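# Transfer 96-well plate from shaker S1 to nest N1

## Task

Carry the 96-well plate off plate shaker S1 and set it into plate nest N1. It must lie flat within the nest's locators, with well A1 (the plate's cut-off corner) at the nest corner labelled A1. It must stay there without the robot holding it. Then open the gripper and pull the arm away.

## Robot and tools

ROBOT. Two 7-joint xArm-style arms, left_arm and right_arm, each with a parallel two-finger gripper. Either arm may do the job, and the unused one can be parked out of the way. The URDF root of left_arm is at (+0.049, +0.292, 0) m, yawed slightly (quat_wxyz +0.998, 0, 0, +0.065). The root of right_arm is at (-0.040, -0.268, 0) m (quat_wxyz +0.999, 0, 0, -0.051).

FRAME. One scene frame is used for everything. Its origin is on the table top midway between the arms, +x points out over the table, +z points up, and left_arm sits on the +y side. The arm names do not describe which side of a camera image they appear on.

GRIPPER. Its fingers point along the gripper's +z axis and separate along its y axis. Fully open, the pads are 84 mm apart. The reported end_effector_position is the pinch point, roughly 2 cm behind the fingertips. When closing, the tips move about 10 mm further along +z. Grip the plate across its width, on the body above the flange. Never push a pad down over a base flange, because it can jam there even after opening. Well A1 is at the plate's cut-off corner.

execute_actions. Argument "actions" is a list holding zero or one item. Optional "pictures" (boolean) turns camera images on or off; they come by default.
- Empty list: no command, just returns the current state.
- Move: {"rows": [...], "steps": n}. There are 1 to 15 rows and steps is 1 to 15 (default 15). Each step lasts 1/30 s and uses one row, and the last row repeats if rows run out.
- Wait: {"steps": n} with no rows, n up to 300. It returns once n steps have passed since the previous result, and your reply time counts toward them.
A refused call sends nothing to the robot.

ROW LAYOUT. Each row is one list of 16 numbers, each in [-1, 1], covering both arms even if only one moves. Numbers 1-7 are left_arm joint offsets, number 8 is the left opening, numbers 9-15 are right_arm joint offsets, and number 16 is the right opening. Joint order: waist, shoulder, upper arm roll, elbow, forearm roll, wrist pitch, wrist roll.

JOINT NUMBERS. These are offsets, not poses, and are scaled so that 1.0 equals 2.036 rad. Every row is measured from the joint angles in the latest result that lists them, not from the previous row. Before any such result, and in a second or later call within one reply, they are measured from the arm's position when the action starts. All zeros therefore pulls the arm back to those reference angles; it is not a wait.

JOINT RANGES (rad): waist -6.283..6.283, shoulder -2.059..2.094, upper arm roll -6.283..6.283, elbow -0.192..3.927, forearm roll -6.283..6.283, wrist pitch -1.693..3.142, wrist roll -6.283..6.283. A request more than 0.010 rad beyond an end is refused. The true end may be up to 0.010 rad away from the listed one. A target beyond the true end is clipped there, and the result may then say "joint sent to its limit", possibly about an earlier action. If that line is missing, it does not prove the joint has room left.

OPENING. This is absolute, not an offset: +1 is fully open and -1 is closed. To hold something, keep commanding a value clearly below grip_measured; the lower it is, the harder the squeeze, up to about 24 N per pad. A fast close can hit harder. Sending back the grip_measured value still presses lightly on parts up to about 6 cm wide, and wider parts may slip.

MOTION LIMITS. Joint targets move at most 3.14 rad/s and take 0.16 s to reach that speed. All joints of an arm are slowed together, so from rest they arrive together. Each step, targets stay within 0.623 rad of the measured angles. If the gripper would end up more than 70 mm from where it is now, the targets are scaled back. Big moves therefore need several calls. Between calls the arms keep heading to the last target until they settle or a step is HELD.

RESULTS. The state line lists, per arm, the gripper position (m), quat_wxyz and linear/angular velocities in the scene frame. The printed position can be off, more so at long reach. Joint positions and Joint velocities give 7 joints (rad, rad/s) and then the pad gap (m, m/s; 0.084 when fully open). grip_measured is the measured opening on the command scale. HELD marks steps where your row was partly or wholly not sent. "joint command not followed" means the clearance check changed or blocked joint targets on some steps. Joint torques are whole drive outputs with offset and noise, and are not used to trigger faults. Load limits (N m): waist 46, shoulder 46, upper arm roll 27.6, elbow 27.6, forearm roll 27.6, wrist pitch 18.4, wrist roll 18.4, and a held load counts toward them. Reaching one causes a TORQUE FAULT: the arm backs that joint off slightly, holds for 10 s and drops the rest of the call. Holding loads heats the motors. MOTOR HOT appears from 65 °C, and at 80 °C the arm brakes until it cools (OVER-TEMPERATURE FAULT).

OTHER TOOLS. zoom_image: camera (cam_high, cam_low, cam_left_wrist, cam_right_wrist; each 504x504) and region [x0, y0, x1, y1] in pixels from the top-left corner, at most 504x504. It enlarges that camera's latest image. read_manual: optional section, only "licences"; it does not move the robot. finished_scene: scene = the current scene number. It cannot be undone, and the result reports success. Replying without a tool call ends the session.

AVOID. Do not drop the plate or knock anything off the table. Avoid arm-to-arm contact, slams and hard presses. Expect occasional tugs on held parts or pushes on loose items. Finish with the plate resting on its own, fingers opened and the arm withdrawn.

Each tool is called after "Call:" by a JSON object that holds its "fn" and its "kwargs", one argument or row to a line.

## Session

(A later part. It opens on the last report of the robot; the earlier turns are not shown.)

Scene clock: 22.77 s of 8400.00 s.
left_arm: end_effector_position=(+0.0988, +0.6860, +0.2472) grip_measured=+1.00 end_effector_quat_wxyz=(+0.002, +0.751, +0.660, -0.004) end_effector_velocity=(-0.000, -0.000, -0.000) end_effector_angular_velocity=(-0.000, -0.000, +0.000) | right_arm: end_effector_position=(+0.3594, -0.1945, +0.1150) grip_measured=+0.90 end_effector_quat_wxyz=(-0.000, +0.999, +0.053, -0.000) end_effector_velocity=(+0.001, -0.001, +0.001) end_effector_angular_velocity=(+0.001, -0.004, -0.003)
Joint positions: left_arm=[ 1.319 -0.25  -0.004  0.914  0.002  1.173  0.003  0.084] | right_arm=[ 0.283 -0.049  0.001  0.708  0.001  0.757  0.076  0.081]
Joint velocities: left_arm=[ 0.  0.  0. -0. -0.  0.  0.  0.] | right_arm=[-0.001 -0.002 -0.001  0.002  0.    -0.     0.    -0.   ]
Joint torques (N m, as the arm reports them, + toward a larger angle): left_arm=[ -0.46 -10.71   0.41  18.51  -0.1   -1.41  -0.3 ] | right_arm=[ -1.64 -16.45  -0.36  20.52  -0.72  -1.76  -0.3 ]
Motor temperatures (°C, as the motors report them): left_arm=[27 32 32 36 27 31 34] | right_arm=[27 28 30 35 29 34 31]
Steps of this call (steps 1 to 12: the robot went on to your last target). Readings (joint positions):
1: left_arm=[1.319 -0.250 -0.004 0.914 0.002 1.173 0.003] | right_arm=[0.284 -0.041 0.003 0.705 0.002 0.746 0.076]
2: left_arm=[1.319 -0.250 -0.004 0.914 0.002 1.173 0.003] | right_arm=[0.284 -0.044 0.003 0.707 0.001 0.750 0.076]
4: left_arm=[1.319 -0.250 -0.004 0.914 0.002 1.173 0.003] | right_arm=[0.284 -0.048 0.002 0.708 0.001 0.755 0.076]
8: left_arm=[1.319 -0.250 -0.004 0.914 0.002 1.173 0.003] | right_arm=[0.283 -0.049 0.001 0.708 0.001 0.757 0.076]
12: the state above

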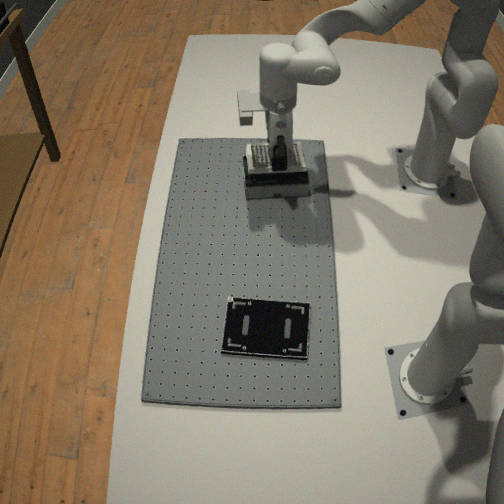

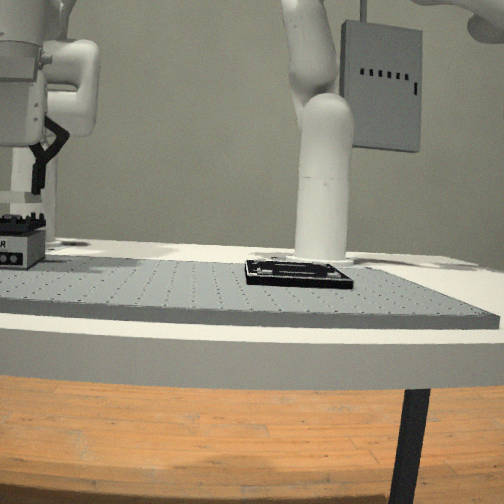

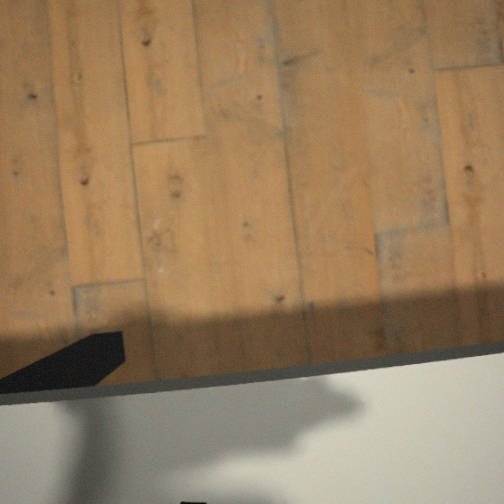

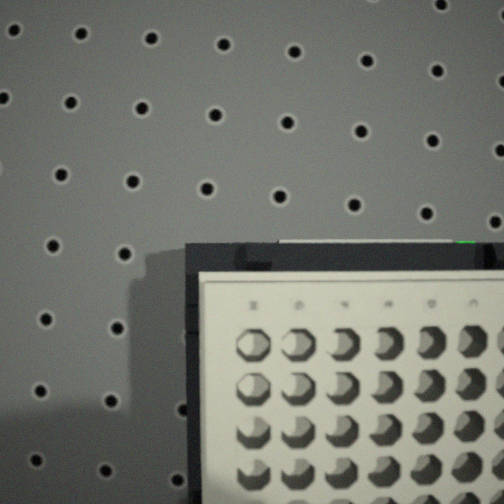

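Call:
{"fn": "execute_actions", "kwargs": {
  "actions": [
    {"rows":[[0,0,0,0,0,0,0,1,0.3221,0.2828,0,0.4424,0,0.1597,0.3736,-1]],"steps":15}
  ],
  "pictures": false
}}

Call:
{"fn": "execute_actions", "kwargs": {
  "actions": [
    {"steps":30}
  ]
}}

Scene clock: 24.17 s of 8400.00 s.
left_arm: end_effector_position=(+0.0988, +0.6860, +0.2472) grip_measured=+1.00 end_effector_quat_wxyz=(+0.002, +0.751, +0.660, -0.004) end_effector_velocity=(-0.000, +0.000, -0.000) end_effector_angular_velocity=(-0.000, +0.000, -0.000) | right_arm: end_effector_position=(+0.3932, +0.0010, +0.1237) grip_measured=+0.90 end_effector_quat_wxyz=(+0.013, +0.999, +0.030, -0.023) end_effector_velocity=(+0.051, +0.454, +0.087) end_effector_angular_velocity=(+0.040, -0.155, -0.160)
Joint positions: left_arm=[ 1.319 -0.25  -0.004  0.914  0.002  1.173  0.003  0.084] | right_arm=[0.657 0.281 0.001 1.172 0.001 0.943 0.496 0.081]
Joint velocities: left_arm=[-0.  0. -0.  0.  0. -0.  0. -0.] | right_arm=[ 0.715  0.62  -0.011  1.125 -0.     0.351  0.866  0.   ]
Joint torques (N m, as the arm reports them, + toward a larger angle): left_arm=[ -0.66 -10.95   0.76  18.32  -0.09  -1.26  -0.2 ] | right_arm=[  0.22 -23.39   0.89  20.21  -0.07  -1.16  -0.41]
Motor temperatures (°C, as the motors report them): left_arm=[27 32 32 36 27 31 34] | right_arm=[27 28 30 35 29 34 31]
Steps of this call (steps 1 to 27: the robot went on to your last target; steps 28 to 42: all 15 steps of this action). Readings (joint positions):
28: left_arm=[1.319 -0.250 -0.004 0.914 0.002 1.173 0.003] | right_arm=[0.284 -0.049 0.001 0.709 0.001 0.758 0.077]
29: left_arm=[1.319 -0.250 -0.004 0.914 0.002 1.173 0.003] | right_arm=[0.291 -0.043 -0.002 0.716 0.001 0.763 0.085]
31: left_arm=[1.319 -0.250 -0.004 0.914 0.002 1.173 0.003] | right_arm=[0.343 0.007 -0.008 0.772 0.001 0.792 0.141]
35: left_arm=[1.319 -0.250 -0.004 0.914 0.002 1.173 0.003] | right_arm=[0.477 0.125 0.002 0.912 0.001 0.855 0.280]
42: the state above

Scene clock: 25.17 s of 8400.00 s.
left_arm: end_effector_position=(+0.0988, +0.6860, +0.2472) grip_measured=+1.00 end_effector_quat_wxyz=(+0.002, +0.751, +0.660, -0.004) end_effector_velocity=(+0.000, +0.000, +0.001) end_effector_angular_velocity=(+0.002, +0.000, -0.001) | right_arm: end_effector_position=(+0.3669, +0.1832, +0.1500) grip_measured=+0.90 end_effector_quat_wxyz=(-0.000, +1.000, +0.000, -0.000) end_effector_velocity=(+0.000, +0.001, +0.000) end_effector_angular_velocity=(+0.000, -0.001, +0.001)
Joint positions: left_arm=[ 1.319 -0.25  -0.004  0.914  0.002  1.173  0.003  0.084] | right_arm=[0.939 0.527 0.001 1.609 0.001 1.082 0.836 0.081]
Joint velocities: left_arm=[ 0.    -0.001 -0.001 -0.    -0.    -0.    -0.     0.   ] | right_arm=[ 0.001  0.001 -0.     0.001 -0.    -0.     0.     0.   ]
Joint torques (N m, as the arm reports them, + toward a larger angle): left_arm=[ -0.24 -10.64   0.58  18.56  -0.05  -1.5   -0.32] | right_arm=[ -1.11 -29.81   0.07  23.02  -0.03  -1.71  -0.54]
Motor temperatures (°C, as the motors report them): left_arm=[27 32 32 37 27 31 34] | right_arm=[27 28 30 36 29 34 31]
Steps of this call (steps 1 to 30: the robot went on to your last target). Readings (joint positions):
1: left_arm=[1.319 -0.250 -0.004 0.914 0.002 1.173 0.003] | right_arm=[0.681 0.302 0.001 1.210 0.001 0.955 0.525]
2: left_arm=[1.319 -0.250 -0.004 0.914 0.002 1.173 0.003] | right_arm=[0.704 0.323 0.001 1.247 0.001 0.967 0.554]
4: left_arm=[1.319 -0.250 -0.004 0.914 0.002 1.173 0.003] | right_arm=[0.752 0.364 0.001 1.320 0.001 0.990 0.611]
8: left_arm=[1.319 -0.250 -0.004 0.914 0.002 1.173 0.003] | right_arm=[0.846 0.446 0.001 1.466 0.001 1.036 0.724]
30: the state above
All arms were judged still, so your last target was given up. Only a new action makes them travel on or press farther. Fingers that are still opening or closing keep moving.

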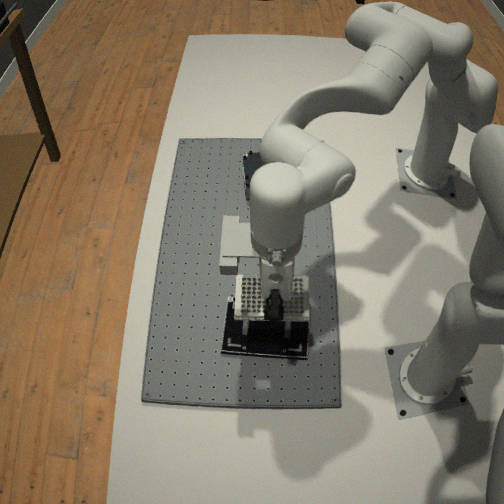

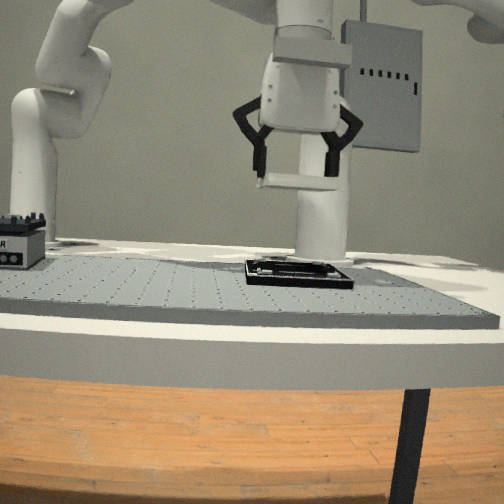

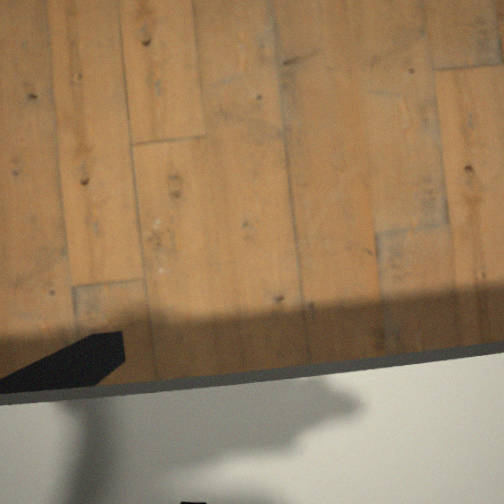

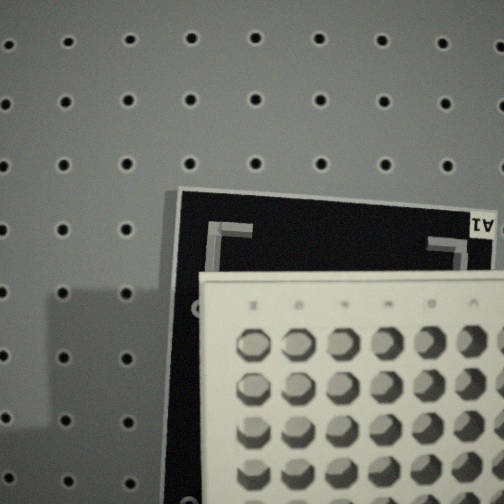

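Call:
{"fn": "execute_actions", "kwargs": {
  "actions": [
    {"rows":[[0,0,0,0,0,0,0,1,-0.001,0.012,0,-0.0028,0,-0.0148,0.0086,-1],[0,0,0,0,0,0,0,1,-0.002,0.024,0,-0.0056,0,-0.0296,0.0172,-1],[0,0,0,0,0,0,0,1,-0.003,0.036,0,-0.0084,0,-0.0444,0.0257,-1],[0,0,0,0,0,0,0,1,-0.003,0.048,0,-0.0112,0,-0.0592,0.0343,-1]],"steps":15}
  ],
  "pictures": false
}}

Call:
{"fn": "execute_actions", "kwargs": {
  "actions": [
    {"steps":15}
  ]
}}

Scene clock: 26.90 s of 8400.00 s.
left_arm: end_effector_position=(+0.0988, +0.6860, +0.2472) grip_measured=+1.00 end_effector_quat_wxyz=(+0.002, +0.751, +0.660, -0.004) end_effector_velocity=(-0.000, -0.000, -0.000) end_effector_angular_velocity=(-0.002, -0.000, +0.001) | right_arm: end_effector_position=(+0.3757, +0.1876, +0.0929) grip_measured=+0.90 end_effector_quat_wxyz=(-0.002, +0.999, -0.037, +0.001) end_effector_velocity=(-0.000, -0.003, -0.004) end_effector_angular_velocity=(-0.005, +0.004, -0.007)
Joint positions: left_arm=[ 1.319 -0.25  -0.004  0.914  0.002  1.173  0.003  0.084] | right_arm=[0.933 0.622 0.001 1.589 0.001 0.962 0.906 0.081]
Joint velocities: left_arm=[-0.     0.001  0.001  0.    -0.     0.    -0.    -0.   ] | right_arm=[-0.002  0.002 -0.002 -0.008  0.001 -0.003  0.003 -0.   ]
Joint torques (N m, as the arm reports them, + toward a larger angle): left_arm=[ -0.58 -11.18   0.68  18.59   0.06  -1.25  -0.3 ] | right_arm=[ -2.15 -28.71  -0.52  20.61  -0.53  -1.21  -0.6 ]
Motor temperatures (°C, as the motors report them): left_arm=[27 32 32 37 27 31 34] | right_arm=[27 28 30 36 29 34 31]
Steps of this call (steps 1 to 37: nothing new was sent; steps 38 to 52: all 15 steps of this action). Readings (joint positions):
38: left_arm=[1.319 -0.250 -0.004 0.914 0.002 1.173 0.003] | right_arm=[0.939 0.527 0.001 1.609 0.001 1.082 0.837]
39: left_arm=[1.319 -0.250 -0.004 0.914 0.002 1.173 0.003] | right_arm=[0.938 0.530 0.001 1.609 0.001 1.075 0.840]
41: left_arm=[1.319 -0.250 -0.004 0.914 0.002 1.173 0.003] | right_arm=[0.936 0.553 0.001 1.606 0.001 1.042 0.859]
45: left_arm=[1.319 -0.250 -0.004 0.914 0.002 1.173 0.003] | right_arm=[0.932 0.621 -0.000 1.582 0.001 0.976 0.898]
52: the state above

Scene clock: 27.40 s of 8400.00 s.
left_arm: end_effector_position=(+0.0988, +0.6860, +0.2472) grip_measured=+1.00 end_effector_quat_wxyz=(+0.002, +0.751, +0.660, -0.004) end_effector_velocity=(-0.000, +0.000, +0.000) end_effector_angular_velocity=(+0.000, -0.000, +0.002) | right_arm: end_effector_position=(+0.3749, +0.1864, +0.0901) grip_measured=+0.90 end_effector_quat_wxyz=(-0.000, +0.999, -0.038, -0.000) end_effector_velocity=(+0.001, -0.001, -0.001) end_effector_angular_velocity=(-0.002, -0.000, -0.001)
Joint positions: left_arm=[ 1.319 -0.25  -0.004  0.914  0.002  1.173  0.003  0.084] | right_arm=[0.932 0.624 0.001 1.586 0.001 0.962 0.906 0.081]
Joint velocities: left_arm=[ 0.    -0.     0.001 -0.    -0.    -0.    -0.001 -0.   ] | right_arm=[-0.001  0.001 -0.    -0.    -0.002  0.     0.     0.   ]
Joint torques (N m, as the arm reports them, + toward a larger angle): left_arm=[ -0.39 -10.83   0.63  18.34   0.12  -1.29  -0.02] | right_arm=[ -1.47 -31.09  -0.45  22.54  -0.41  -1.67  -0.05]
Motor temperatures (°C, as the motors report them): left_arm=[27 32 32 37 27 31 34] | right_arm=[27 29 30 36 29 34 31]
Steps of this call (steps 1 to 15: the robot went on to your last target). Readings (joint positions):
1: left_arm=[1.319 -0.250 -0.004 0.914 0.002 1.173 0.003] | right_arm=[0.933 0.622 0.001 1.588 0.001 0.962 0.906]
2: left_arm=[1.319 -0.250 -0.004 0.914 0.002 1.173 0.003] | right_arm=[0.932 0.623 0.001 1.587 0.001 0.962 0.906]
4: left_arm=[1.319 -0.250 -0.004 0.914 0.002 1.173 0.003] | right_arm=[0.932 0.624 0.001 1.586 0.001 0.962 0.906]
8: left_arm=[1.319 -0.250 -0.004 0.914 0.002 1.173 0.003] | right_arm=[0.932 0.624 0.001 1.586 0.001 0.962 0.906]
15: the state above
All arms were judged still, so your last target was given up. Only a new action makes them travel on or press farther. Fingers that are still opening or closing keep moving.

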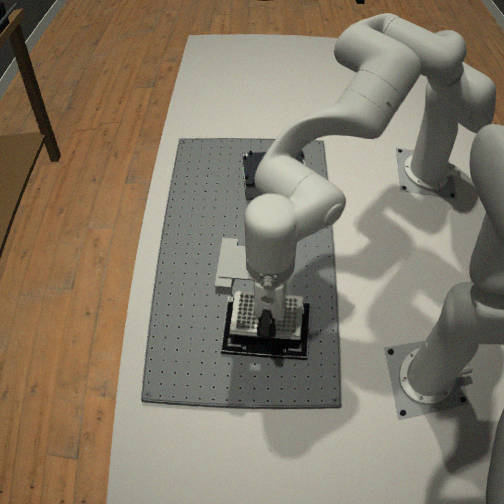

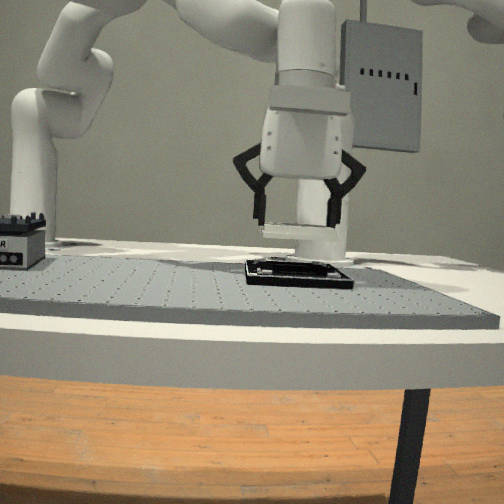

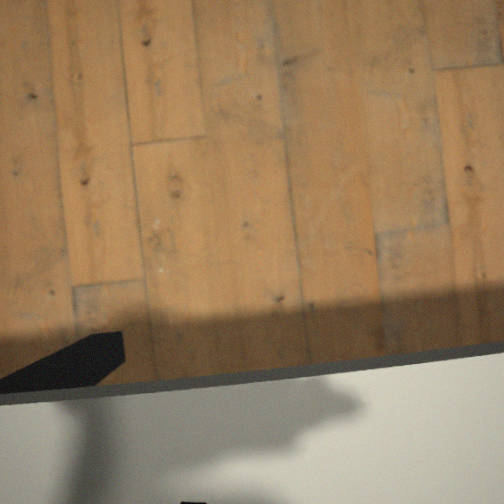

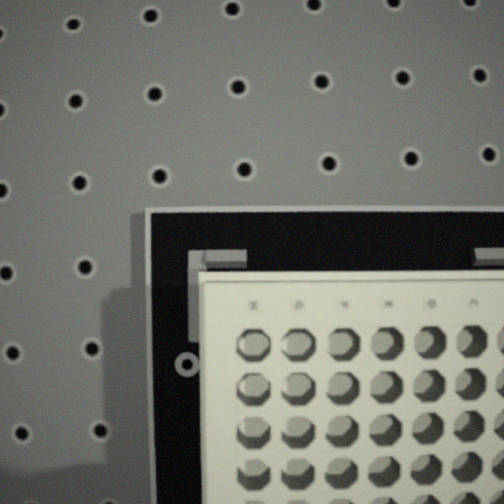

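Call:
{"fn": "execute_actions", "kwargs": {
  "actions": [
    {"rows":[[0,0,0,0,0,0,0,1,0,0.0020,0,-0.0009,0,-0.0029,0,-1],[0,0,0,0,0,0,0,1,0,0.0041,0,-0.0017,0,-0.0058,0,-1],[0,0,0,0,0,0,0,1,0,0.0061,0,-0.0026,0,-0.0087,0,-1],[0,0,0,0,0,0,0,1,0,0.0081,0,-0.0035,0,-0.0116,0,-1],[0,0,0,0,0,0,0,1,0,0.0102,0,-0.0044,0,-0.0145,0,-1],[0,0,0,0,0,0,0,1,0,0.0122,0,-0.0052,0,-0.0174,0,-1],[0,0,0,0,0,0,0,1,0,0.0142,0,-0.0061,0,-0.0203,0,-1],[0,0,0,0,0,0,0,1,0,0.0162,0,-0.0070,0,-0.0232,0,-1],[0,0,0,0,0,0,0,1,0,0.0183,0,-0.0078,0,-0.0261,0,-1],[0,0,0,0,0,0,0,1,0,0.0203,0,-0.0087,0,-0.0290,0,-1]],"steps":15}
  ],
  "pictures": false
}}

Call:
{"fn": "execute_actions", "kwargs": {
  "actions": [
    {"steps":12}
  ]
}}

Scene clock: 32.43 s of 8400.00 s.
left_arm: end_effector_position=(+0.0988, +0.6860, +0.2472) grip_measured=+1.00 end_effector_quat_wxyz=(+0.002, +0.751, +0.660, -0.004) end_effector_velocity=(+0.000, +0.000, +0.000) end_effector_angular_velocity=(+0.000, +0.000, +0.001) | right_arm: end_effector_position=(+0.3744, +0.1859, +0.0617) grip_measured=+0.90 end_effector_quat_wxyz=(+0.001, +0.999, -0.038, -0.001) end_effector_velocity=(+0.005, +0.006, +0.003) end_effector_angular_velocity=(+0.020, -0.019, -0.000)
Joint positions: left_arm=[ 1.319 -0.25  -0.004  0.914  0.002  1.173  0.003  0.084] | right_arm=[0.932 0.666 0.001 1.568 0.001 0.904 0.906 0.081]
Joint velocities: left_arm=[-0.    -0.    -0.    -0.     0.    -0.    -0.001  0.   ] | right_arm=[-0.001  0.002  0.     0.005 -0.001 -0.024 -0.     0.   ]
Joint torques (N m, as the arm reports them, + toward a larger angle): left_arm=[ -0.32 -10.59   0.66  18.47  -0.29  -1.33  -0.23] | right_arm=[ -1.57 -32.71  -0.52  22.64  -0.59  -1.74  -0.34]
Motor temperatures (°C, as the motors report them): left_arm=[27 32 32 37 27 31 34] | right_arm=[27 29 30 37 29 34 31]
Steps of this call (steps 1 to 90: nothing new was sent; then 1.53 s passed at rest; steps 91 to 105: all 15 steps of this action). Readings (joint positions):
91: left_arm=[1.319 -0.250 -0.004 0.914 0.002 1.173 0.003] | right_arm=[0.932 0.625 0.001 1.586 0.001 0.962 0.906]
92: left_arm=[1.319 -0.250 -0.004 0.914 0.002 1.173 0.003] | right_arm=[0.932 0.625 0.001 1.586 0.001 0.960 0.906]
94: left_arm=[1.319 -0.250 -0.004 0.914 0.002 1.173 0.003] | right_arm=[0.932 0.630 0.001 1.584 0.001 0.952 0.906]
98: left_arm=[1.319 -0.250 -0.004 0.914 0.002 1.173 0.003] | right_arm=[0.932 0.647 0.001 1.576 0.001 0.931 0.906]
105: the state above

Scene clock: 32.83 s of 8400.00 s.
left_arm: end_effector_position=(+0.0988, +0.6860, +0.2472) grip_measured=+1.00 end_effector_quat_wxyz=(+0.002, +0.751, +0.660, -0.004) end_effector_velocity=(-0.000, -0.000, +0.000) end_effector_angular_velocity=(-0.000, +0.000, +0.001) | right_arm: end_effector_position=(+0.3749, +0.1864, +0.0622) grip_measured=+0.90 end_effector_quat_wxyz=(-0.000, +0.999, -0.038, -0.000) end_effector_velocity=(-0.001, +0.001, -0.000) end_effector_angular_velocity=(+0.000, +0.001, +0.001)
Joint positions: left_arm=[ 1.319 -0.25  -0.004  0.914  0.002  1.173  0.003  0.084] | right_arm=[0.932 0.666 0.001 1.568 0.001 0.903 0.906 0.081]
Joint velocities: left_arm=[ 0.    -0.     0.001  0.     0.     0.    -0.    -0.   ] | right_arm=[ 0.001  0.    -0.     0.     0.001 -0.    -0.     0.   ]
Joint torques (N m, as the arm reports them, + toward a larger angle): left_arm=[ -0.34 -10.56   0.58  18.55  -0.15  -1.44  -0.34] | right_arm=[ -1.35 -31.48  -0.42  21.56  -0.63  -1.66  -0.41]
Motor temperatures (°C, as the motors report them): left_arm=[27 32 32 37 27 31 34] | right_arm=[27 30 30 37 29 34 31]
Steps of this call (steps 1 to 12: the robot went on to your last target). Readings (joint positions):
1: left_arm=[1.319 -0.250 -0.004 0.914 0.002 1.173 0.003] | right_arm=[0.932 0.666 0.001 1.568 0.001 0.904 0.906]
2: left_arm=[1.319 -0.250 -0.004 0.914 0.002 1.173 0.003] | right_arm=[0.932 0.666 0.001 1.569 0.001 0.903 0.906]
4: left_arm=[1.319 -0.250 -0.004 0.914 0.002 1.173 0.003] | right_arm=[0.932 0.665 0.001 1.569 0.001 0.903 0.906]
8: left_arm=[1.319 -0.250 -0.004 0.914 0.002 1.173 0.003] | right_arm=[0.932 0.665 0.001 1.569 0.001 0.903 0.906]
12: the state above

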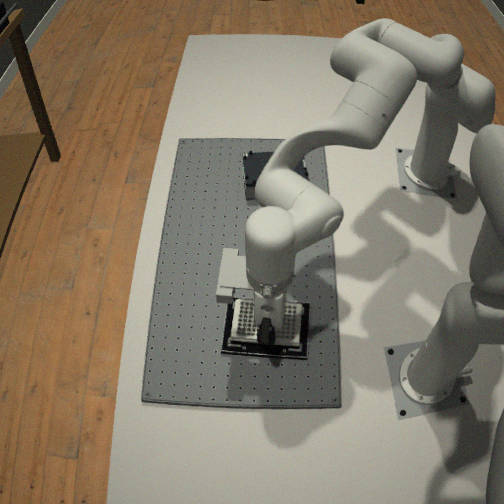

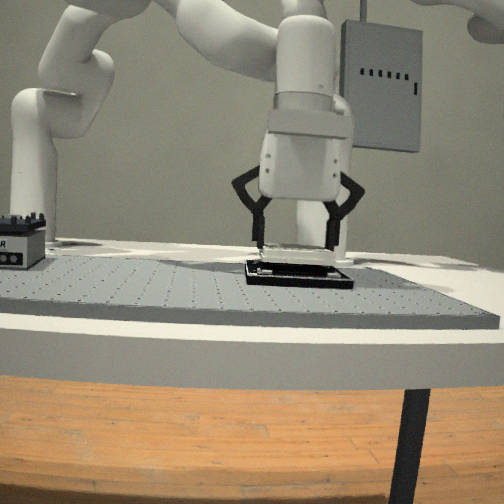

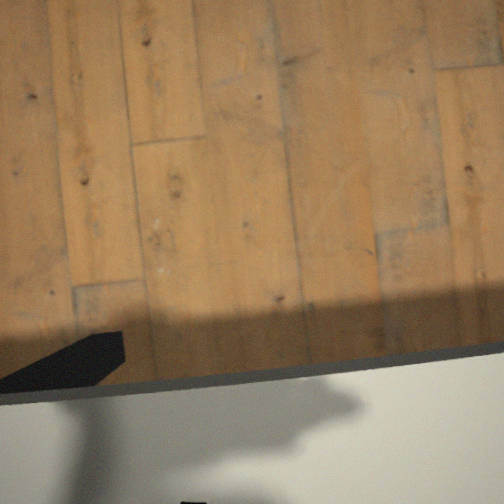

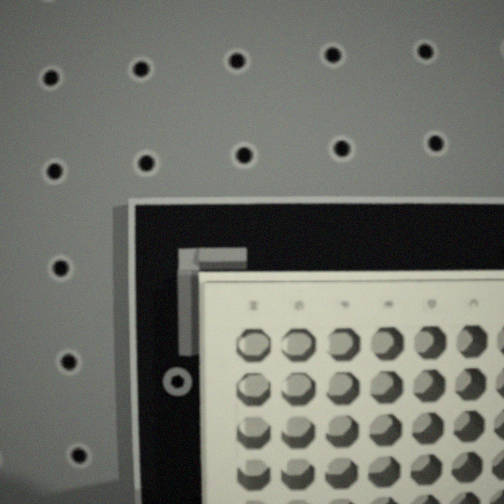

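Call:
{"fn": "execute_actions", "kwargs": {
  "actions": [
    {"rows":[[0,0,0,0,0,0,0,1,0,0.0010,0,-0.0004,0,-0.0015,0,-1],[0,0,0,0,0,0,0,1,0,0.0020,0,-0.0009,0,-0.0029,0,-1],[0,0,0,0,0,0,0,1,0,0.0030,0,-0.0013,0,-0.0044,0,-1],[0,0,0,0,0,0,0,1,0,0.0040,0,-0.0018,0,-0.0058,0,-1],[0,0,0,0,0,0,0,1,0,0.0051,0,-0.0022,0,-0.0073,0,-1],[0,0,0,0,0,0,0,1,0,0.0061,0,-0.0026,0,-0.0087,0,-1],[0,0,0,0,0,0,0,1,0,0.0071,0,-0.0031,0,-0.0102,0,-1],[0,0,0,0,0,0,0,1,0,0.0081,0,-0.0035,0,-0.0116,0,-1],[0,0,0,0,0,0,0,1,0,0.0091,0,-0.0040,0,-0.0131,0,-1],[0,0,0,0,0,0,0,1,0,0.0101,0,-0.0044,0,-0.0145,0,-1]],"steps":15}
  ],
  "pictures": false
}}

Call:
{"fn": "execute_actions", "kwargs": {
  "actions": [
    {"steps":12}
  ]
}}

Scene clock: 34.57 s of 8400.00 s.
left_arm: end_effector_position=(+0.0988, +0.6860, +0.2472) grip_measured=+1.00 end_effector_quat_wxyz=(+0.002, +0.751, +0.660, -0.004) end_effector_velocity=(+0.000, -0.000, -0.000) end_effector_angular_velocity=(-0.000, +0.000, +0.001) | right_arm: end_effector_position=(+0.3748, +0.1864, +0.0495) grip_measured=+0.91 end_effector_quat_wxyz=(-0.001, +0.999, -0.038, +0.000) end_effector_velocity=(+0.000, -0.001, -0.002) end_effector_angular_velocity=(+0.001, -0.000, -0.003)
Joint positions: left_arm=[ 1.319 -0.25  -0.004  0.914  0.002  1.173  0.003  0.084] | right_arm=[0.932 0.685 0.001 1.561 0.001 0.874 0.906 0.081]
Joint velocities: left_arm=[-0.     0.     0.    -0.     0.     0.    -0.001 -0.   ] | right_arm=[-0.001  0.001 -0.    -0.004  0.001 -0.006  0.001  0.001]
Joint torques (N m, as the arm reports them, + toward a larger angle): left_arm=[ -0.42 -10.93   0.55  18.65   0.27  -1.38  -0.36] | right_arm=[ -1.62 -29.82  -0.9   19.86  -0.03  -2.05  -0.21]
Motor temperatures (°C, as the motors report them): left_arm=[27 32 32 37 27 31 34] | right_arm=[27 30 30 37 29 34 31]
Steps of this call (steps 1 to 15: the robot went on to your last target; steps 16 to 37: nothing new was sent; steps 38 to 52: all 15 steps of this action). Readings (joint positions):
38: left_arm=[1.319 -0.250 -0.004 0.914 0.002 1.173 0.003] | right_arm=[0.932 0.666 0.001 1.568 0.001 0.903 0.906]
39: left_arm=[1.319 -0.250 -0.004 0.914 0.002 1.173 0.003] | right_arm=[0.932 0.666 0.001 1.568 0.001 0.902 0.906]
41: left_arm=[1.319 -0.250 -0.004 0.914 0.002 1.173 0.003] | right_arm=[0.932 0.668 0.001 1.567 0.001 0.898 0.906]
45: left_arm=[1.319 -0.250 -0.004 0.914 0.002 1.173 0.003] | right_arm=[0.932 0.677 0.001 1.563 0.001 0.887 0.906]
52: the state above

Scene clock: 34.97 s of 8400.00 s.
left_arm: end_effector_position=(+0.0988, +0.6860, +0.2472) grip_measured=+1.00 end_effector_quat_wxyz=(+0.002, +0.751, +0.660, -0.004) end_effector_velocity=(-0.000, -0.000, +0.000) end_effector_angular_velocity=(+0.000, +0.000, +0.000) | right_arm: end_effector_position=(+0.3747, +0.1863, +0.0492) grip_measured=+0.91 end_effector_quat_wxyz=(-0.001, +0.999, -0.038, +0.000) end_effector_velocity=(+0.000, -0.000, -0.001) end_effector_angular_velocity=(-0.001, +0.000, -0.000)
Joint positions: left_arm=[ 1.319 -0.25  -0.004  0.914  0.002  1.173  0.003  0.084] | right_arm=[0.932 0.685 0.001 1.56  0.001 0.873 0.906 0.081]
Joint velocities: left_arm=[-0. -0.  0.  0.  0.  0. -0.  0.] | right_arm=[-0.     0.001 -0.    -0.    -0.    -0.001  0.     0.   ]
Joint torques (N m, as the arm reports them, + toward a larger angle): left_arm=[ -0.47 -10.63   0.54  18.9   -0.06  -1.45  -0.19] | right_arm=[ -0.75 -26.57  -1.1   17.99  -0.49  -1.74   0.14]
Motor temperatures (°C, as the motors report them): left_arm=[27 32 32 37 27 31 34] | right_arm=[27 30 30 37 29 34 31]
Steps of this call (steps 1 to 12: the robot went on to your last target). Readings (joint positions):
1: left_arm=[1.319 -0.250 -0.004 0.914 0.002 1.173 0.003] | right_arm=[0.932 0.685 0.001 1.560 0.001 0.874 0.906]
2: left_arm=[1.319 -0.250 -0.004 0.914 0.002 1.173 0.003] | right_arm=[0.932 0.685 0.001 1.560 0.001 0.874 0.906]
4: left_arm=[1.319 -0.250 -0.004 0.914 0.002 1.173 0.003] | right_arm=[0.932 0.685 0.001 1.560 0.001 0.874 0.906]
8: left_arm=[1.319 -0.250 -0.004 0.914 0.002 1.173 0.003] | right_arm=[0.932 0.685 0.001 1.560 0.001 0.874 0.906]
12: the state above

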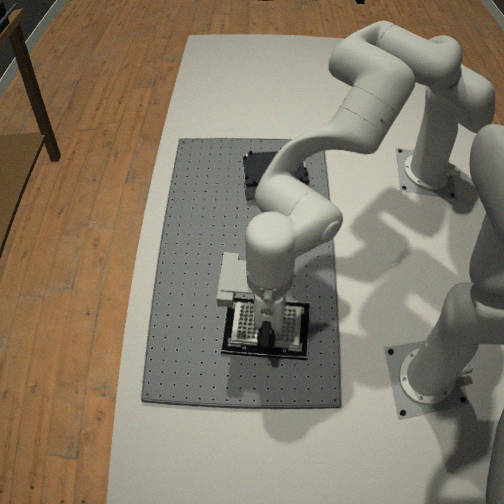

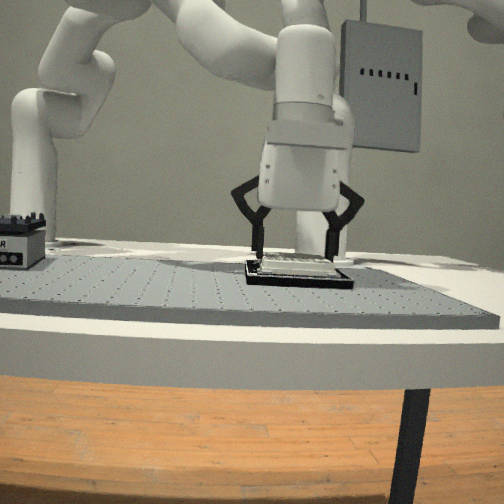

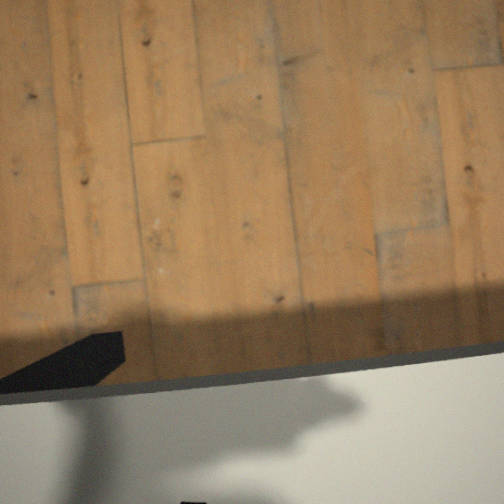

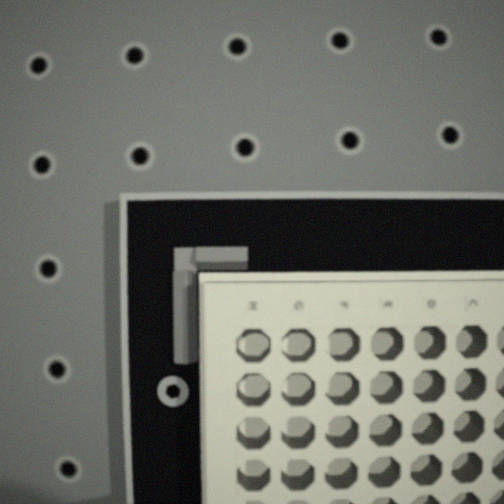

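Contact made near seat height. Release and lift.

Call:
{"fn": "execute_actions", "kwargs": {
  "actions": [
    {"rows":[[0,0,0,0,0,0,0,1,0,0,0,0,0,0,0,1],[0,0,0,0,0,0,0,1,0,0,0,0,0,0,0,1],[0,0,0,0,0,0,0,1,0,0,0,0,0,0,0,1],[0,0,0,0,0,0,0,1,0,0,0,0,0,0,0,1],[0,0,0,0,0,0,0,1,0,0,0,0,0,0,0,1],[0,0,0,0,0,0,0,1,0,-0.0015,0,0.0007,0,0.0022,0,1],[0,0,0,0,0,0,0,1,0,-0.0030,0,0.0013,0,0.0044,0,1],[0,0,0,0,0,0,0,1,0,-0.0045,0,0.0020,0,0.0065,0,1],[0,0,0,0,0,0,0,1,0,-0.0060,0,0.0026,0,0.0087,0,1],[0,0,0,0,0,0,0,1,0,-0.0075,0,0.0033,0,0.0109,0,1],[0,0,0,0,0,0,0,1,0,-0.0090,0,0.0040,0,0.0131,0,1],[0,0,0,0,0,0,0,1,0,-0.0110,0,0.0048,0,0.0160,0,1],[0,0,0,0,0,0,0,1,0,-0.0135,0,0.0058,0,0.0195,0,1],[0,0,0,0,0,0,0,1,0,-0.0165,0,0.0071,0,0.0238,0,1],[0,0,0,0,0,0,0,1,0,-0.0200,0,0.0086,0,0.0288,0,1]],"steps":15}
  ],
  "pictures": false
}}

Call:
{"fn": "execute_actions", "kwargs": {
  "actions": [
    {"steps":12}
  ]
}}

Scene clock: 36.40 s of 8400.00 s.
left_arm: end_effector_position=(+0.0988, +0.6860, +0.2472) grip_measured=+1.00 end_effector_quat_wxyz=(+0.002, +0.751, +0.660, -0.004) end_effector_velocity=(+0.000, +0.000, -0.000) end_effector_angular_velocity=(-0.000, +0.000, -0.001) | right_arm: end_effector_position=(+0.3749, +0.1858, +0.0646) grip_measured=+1.00 end_effector_quat_wxyz=(+0.000, +0.999, -0.038, -0.001) end_effector_velocity=(+0.000, +0.004, +0.100) end_effector_angular_velocity=(+0.004, -0.001, +0.004)
Joint positions: left_arm=[ 1.319 -0.25  -0.004  0.914  0.002  1.173  0.003  0.084] | right_arm=[0.932 0.662 0.    1.57  0.001 0.91  0.906 0.084]
Joint velocities: left_arm=[-0.     0.    -0.    -0.    -0.    -0.     0.001  0.   ] | right_arm=[ 0.001 -0.148  0.003  0.063  0.001  0.208 -0.    -0.   ]
Joint torques (N m, as the arm reports them, + toward a larger angle): left_arm=[ -0.25 -10.9    0.61  18.57  -0.17  -1.27  -0.33] | right_arm=[ -0.71 -32.56  -0.61  22.47  -0.71  -1.64  -0.44]
Motor temperatures (°C, as the motors report them): left_arm=[27 32 32 37 27 31 34] | right_arm=[27 30 30 37 29 34 31]
Steps of this call (steps 1 to 15: the robot went on to your last target; steps 16 to 28: nothing new was sent; steps 29 to 43: all 15 steps of this action). Readings (joint positions):
29: left_arm=[1.319 -0.250 -0.004 0.914 0.002 1.173 0.003] | right_arm=[0.932 0.686 0.001 1.560 0.001 0.873 0.906]
30: left_arm=[1.319 -0.250 -0.004 0.914 0.002 1.173 0.003] | right_arm=[0.932 0.686 0.001 1.560 0.001 0.873 0.906]
32: left_arm=[1.319 -0.250 -0.004 0.914 0.002 1.173 0.003] | right_arm=[0.932 0.686 0.001 1.560 0.001 0.873 0.906]
36: left_arm=[1.319 -0.250 -0.004 0.914 0.002 1.173 0.003] | right_arm=[0.933 0.687 0.001 1.559 0.001 0.876 0.906]
43: the state above

Scene clock: 36.80 s of 8400.00 s.
left_arm: end_effector_position=(+0.0988, +0.6860, +0.2472) grip_measured=+1.00 end_effector_quat_wxyz=(+0.002, +0.751, +0.660, -0.004) end_effector_velocity=(-0.000, +0.000, -0.000) end_effector_angular_velocity=(-0.000, +0.000, +0.000) | right_arm: end_effector_position=(+0.3749, +0.1865, +0.0760) grip_measured=+1.00 end_effector_quat_wxyz=(-0.000, +0.999, -0.038, -0.001) end_effector_velocity=(+0.002, +0.003, +0.006) end_effector_angular_velocity=(+0.009, -0.008, +0.000)
Joint positions: left_arm=[ 1.319 -0.25  -0.004  0.914  0.002  1.173  0.003  0.084] | right_arm=[0.932 0.645 0.001 1.577 0.001 0.932 0.906 0.084]
Joint velocities: left_arm=[0. 0. 0. 0. 0. 0. 0. 0.] | right_arm=[ 0.    -0.006 -0.     0.006  0.    -0.001 -0.    -0.   ]
Joint torques (N m, as the arm reports them, + toward a larger angle): left_arm=[ -0.39 -10.67   0.62  18.77  -0.13  -1.25  -0.14] | right_arm=[ -0.88 -31.02  -0.25  21.46  -1.08  -1.49  -0.51]
Motor temperatures (°C, as the motors report them): left_arm=[27 32 32 37 27 31 34] | right_arm=[27 30 30 37 29 34 31]
Steps of this call (steps 1 to 12: the robot went on to your last target). Readings (joint positions):
1: left_arm=[1.319 -0.250 -0.004 0.914 0.002 1.173 0.003] | right_arm=[0.932 0.657 0.000 1.572 0.001 0.917 0.906]
2: left_arm=[1.319 -0.250 -0.004 0.914 0.002 1.173 0.003] | right_arm=[0.932 0.652 0.000 1.574 0.001 0.923 0.906]
4: left_arm=[1.319 -0.250 -0.004 0.914 0.002 1.173 0.003] | right_arm=[0.932 0.645 0.001 1.578 0.001 0.929 0.906]
8: left_arm=[1.319 -0.250 -0.004 0.914 0.002 1.173 0.003] | right_arm=[0.932 0.645 0.001 1.577 0.001 0.932 0.906]
12: the state above

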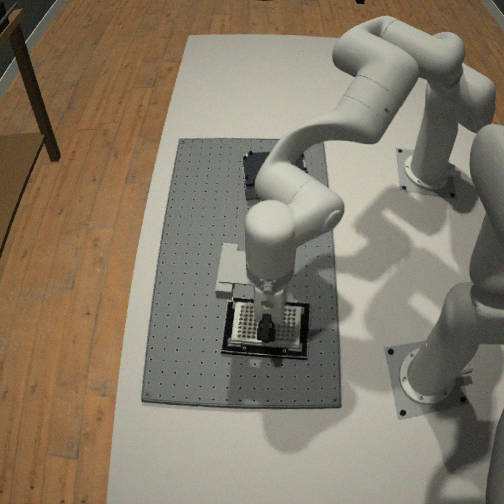

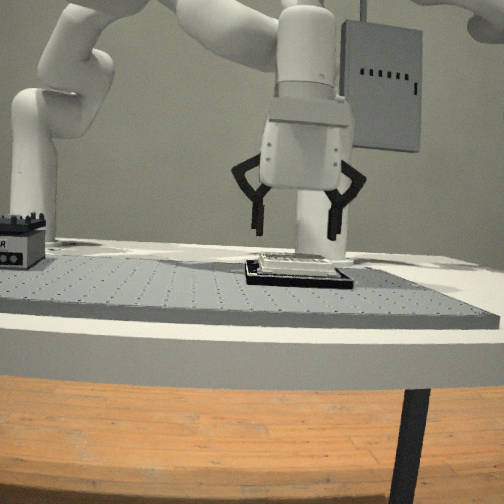

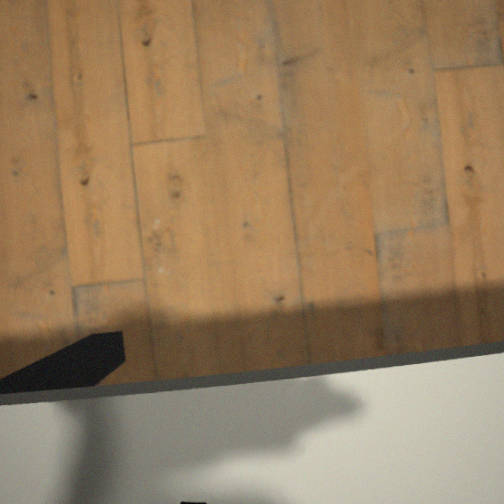

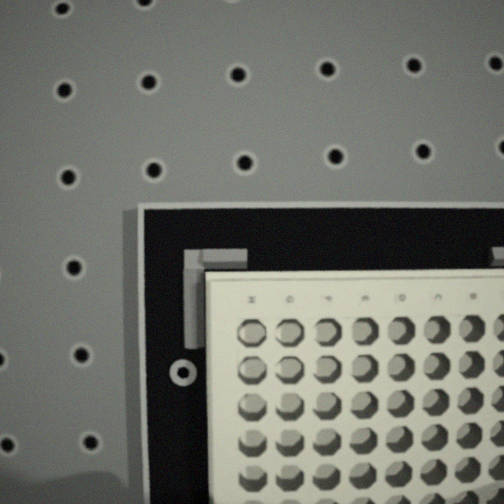

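Move clear.

Call:
{"fn": "execute_actions", "kwargs": {
  "actions": [
    {"rows":[[0,0,0,0,0,0,0,1,-0.15,-0.3,0,-0.25,0,0.05,0,1]],"steps":15}
  ],
  "pictures": false
}}

Call:
{"fn": "execute_actions", "kwargs": {
  "actions": [
    {"steps":25}
  ]
}}

Call:
{"fn": "zoom_image", "kwargs": {
  "camera": "cam_high",
  "region": [200, 280, 330, 380]
}}

Call:
{"fn": "zoom_image", "kwargs": {
  "camera": "cam_low",
  "region": [230, 240, 370, 300]
}}

Scene clock: 38.17 s of 8400.00 s.
left_arm: end_effector_position=(+0.0988, +0.6860, +0.2472) grip_measured=+1.00 end_effector_quat_wxyz=(+0.002, +0.751, +0.660, -0.004) end_effector_velocity=(-0.000, -0.000, +0.000) end_effector_angular_velocity=(+0.001, -0.000, +0.000) | right_arm: end_effector_position=(+0.3828, +0.0149, +0.1807) grip_measured=+1.00 end_effector_quat_wxyz=(-0.001, +0.988, -0.158, +0.001) end_effector_velocity=(-0.091, -0.415, +0.179) end_effector_angular_velocity=(-0.002, +0.006, -0.579)
Joint positions: left_arm=[ 1.319 -0.25  -0.004  0.914  0.002  1.173  0.003  0.084] | right_arm=[ 0.693  0.166 -0.001  1.18   0.001  1.012  0.906  0.084]
Joint velocities: left_arm=[ 0.    -0.001  0.001  0.     0.     0.001  0.    -0.   ] | right_arm=[-0.583 -1.167  0.004 -0.978  0.     0.196 -0.     0.   ]
Joint torques (N m, as the arm reports them, + toward a larger angle): left_arm=[ -0.34 -11.04   0.63  18.42   0.14  -1.36  -0.32] | right_arm=[  0.13 -21.35   0.95  20.74  -0.58  -1.38  -0.46]
Motor temperatures (°C, as the motors report them): left_arm=[27 32 32 38 27 31 34] | right_arm=[27 30 30 38 29 34 31]
Steps of this call (steps 1 to 26: the robot went on to your last target; steps 27 to 41: all 15 steps of this action). Readings (joint positions):
27: left_arm=[1.319 -0.250 -0.004 0.914 0.002 1.173 0.003] | right_arm=[0.932 0.644 0.001 1.577 0.001 0.932 0.906]
28: left_arm=[1.319 -0.250 -0.004 0.914 0.002 1.173 0.003] | right_arm=[0.929 0.638 0.002 1.570 0.001 0.933 0.906]
30: left_arm=[1.319 -0.250 -0.004 0.914 0.002 1.173 0.003] | right_arm=[0.904 0.586 0.008 1.519 0.001 0.944 0.906]
34: left_arm=[1.319 -0.250 -0.004 0.914 0.002 1.173 0.003] | right_arm=[0.825 0.431 -0.002 1.402 0.001 0.967 0.906]
41: the state above

Scene clock: 39.00 s of 8400.00 s.
left_arm: end_effector_position=(+0.0988, +0.6860, +0.2472) grip_measured=+1.00 end_effector_quat_wxyz=(+0.002, +0.751, +0.660, -0.004) end_effector_velocity=(-0.000, +0.000, -0.000) end_effector_angular_velocity=(-0.001, +0.000, +0.001) | right_arm: end_effector_position=(+0.3688, -0.0307, +0.1977) grip_measured=+1.00 end_effector_quat_wxyz=(-0.000, +0.982, -0.189, -0.000) end_effector_velocity=(+0.001, -0.001, +0.000) end_effector_angular_velocity=(+0.000, -0.001, -0.003)
Joint positions: left_arm=[ 1.319 -0.25  -0.004  0.914  0.002  1.173  0.003  0.084] | right_arm=[0.627 0.035 0.001 1.068 0.001 1.034 0.906 0.084]
Joint velocities: left_arm=[-0.     0.001  0.     0.     0.    -0.    -0.001  0.   ] | right_arm=[-0.002 -0.001 -0.001 -0.001 -0.     0.     0.     0.   ]
Joint torques (N m, as the arm reports them, + toward a larger angle): left_arm=[ -0.27 -10.89   0.41  18.6   -0.14  -1.44  -0.22] | right_arm=[ -1.28 -20.98  -0.49  22.64  -0.86  -1.82  -0.17]
Motor temperatures (°C, as the motors report them): left_arm=[27 32 32 38 27 31 34] | right_arm=[27 30 30 38 29 34 31]
Steps of this call (steps 1 to 25: the robot went on to your last target). Readings (joint positions):
1: left_arm=[1.319 -0.250 -0.004 0.914 0.002 1.173 0.003] | right_arm=[0.673 0.127 -0.001 1.147 0.001 1.018 0.906]
2: left_arm=[1.319 -0.250 -0.004 0.914 0.002 1.173 0.003] | right_arm=[0.656 0.093 -0.001 1.119 0.001 1.024 0.906]
4: left_arm=[1.319 -0.250 -0.004 0.914 0.002 1.173 0.003] | right_arm=[0.635 0.050 -0.003 1.086 0.001 1.031 0.906]
8: left_arm=[1.319 -0.250 -0.004 0.914 0.002 1.173 0.003] | right_arm=[0.629 0.038 0.003 1.070 0.001 1.034 0.906]
25: the state above

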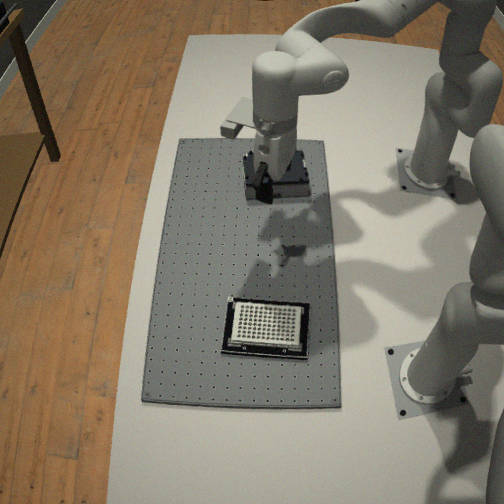

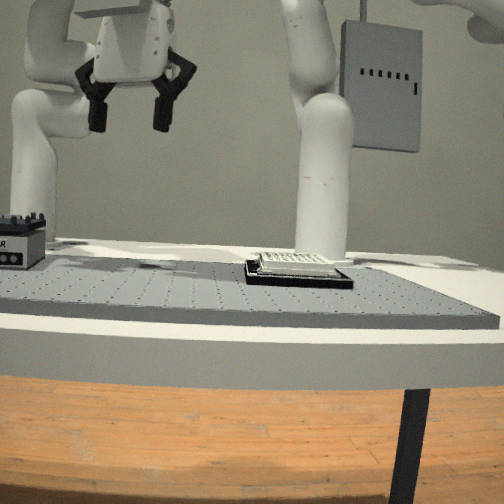

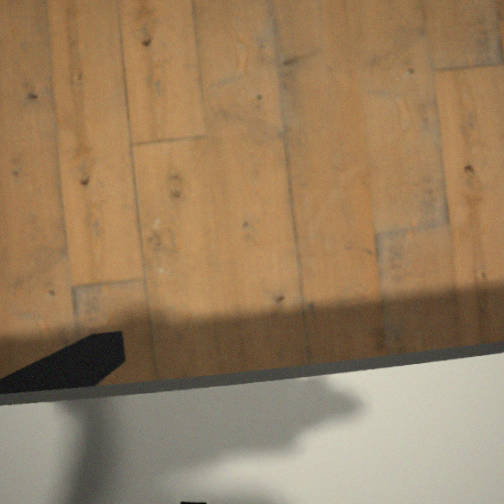

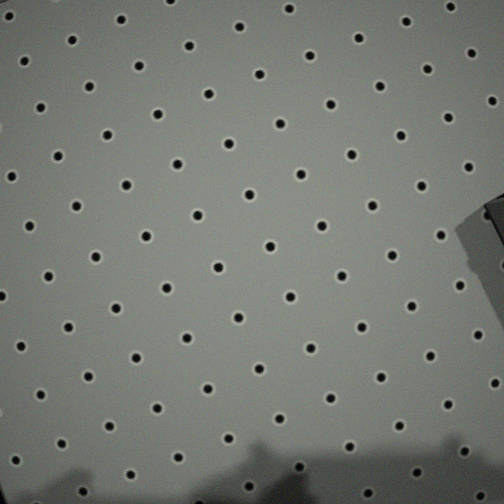

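Region (200, 280, 330, 380) of cam_high's 504x504 image, scaled by 3.877, with more detail than that image has; it fills the top 388 rows of this view, and the rest is white.

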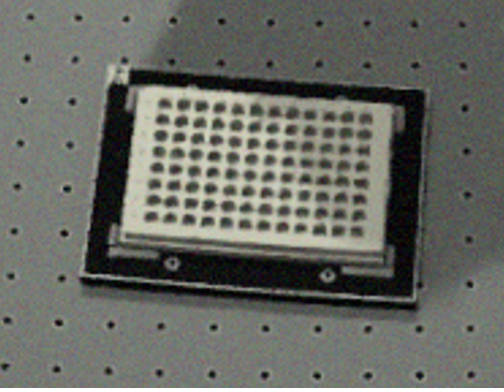

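Region (230, 240, 370, 300) of cam_low's 504x504 image, scaled by 3.600, with more detail than that image has; it fills the top 216 rows of this view, and the rest is white.

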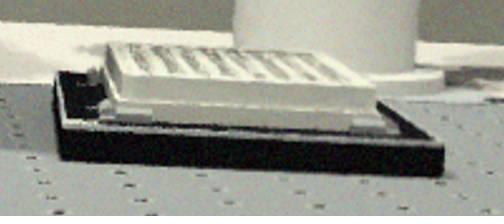

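Seated flat.

Call:
{"fn": "finished_scene", "kwargs": {
  "scene": 2
}}

The scene is finished: the task was done.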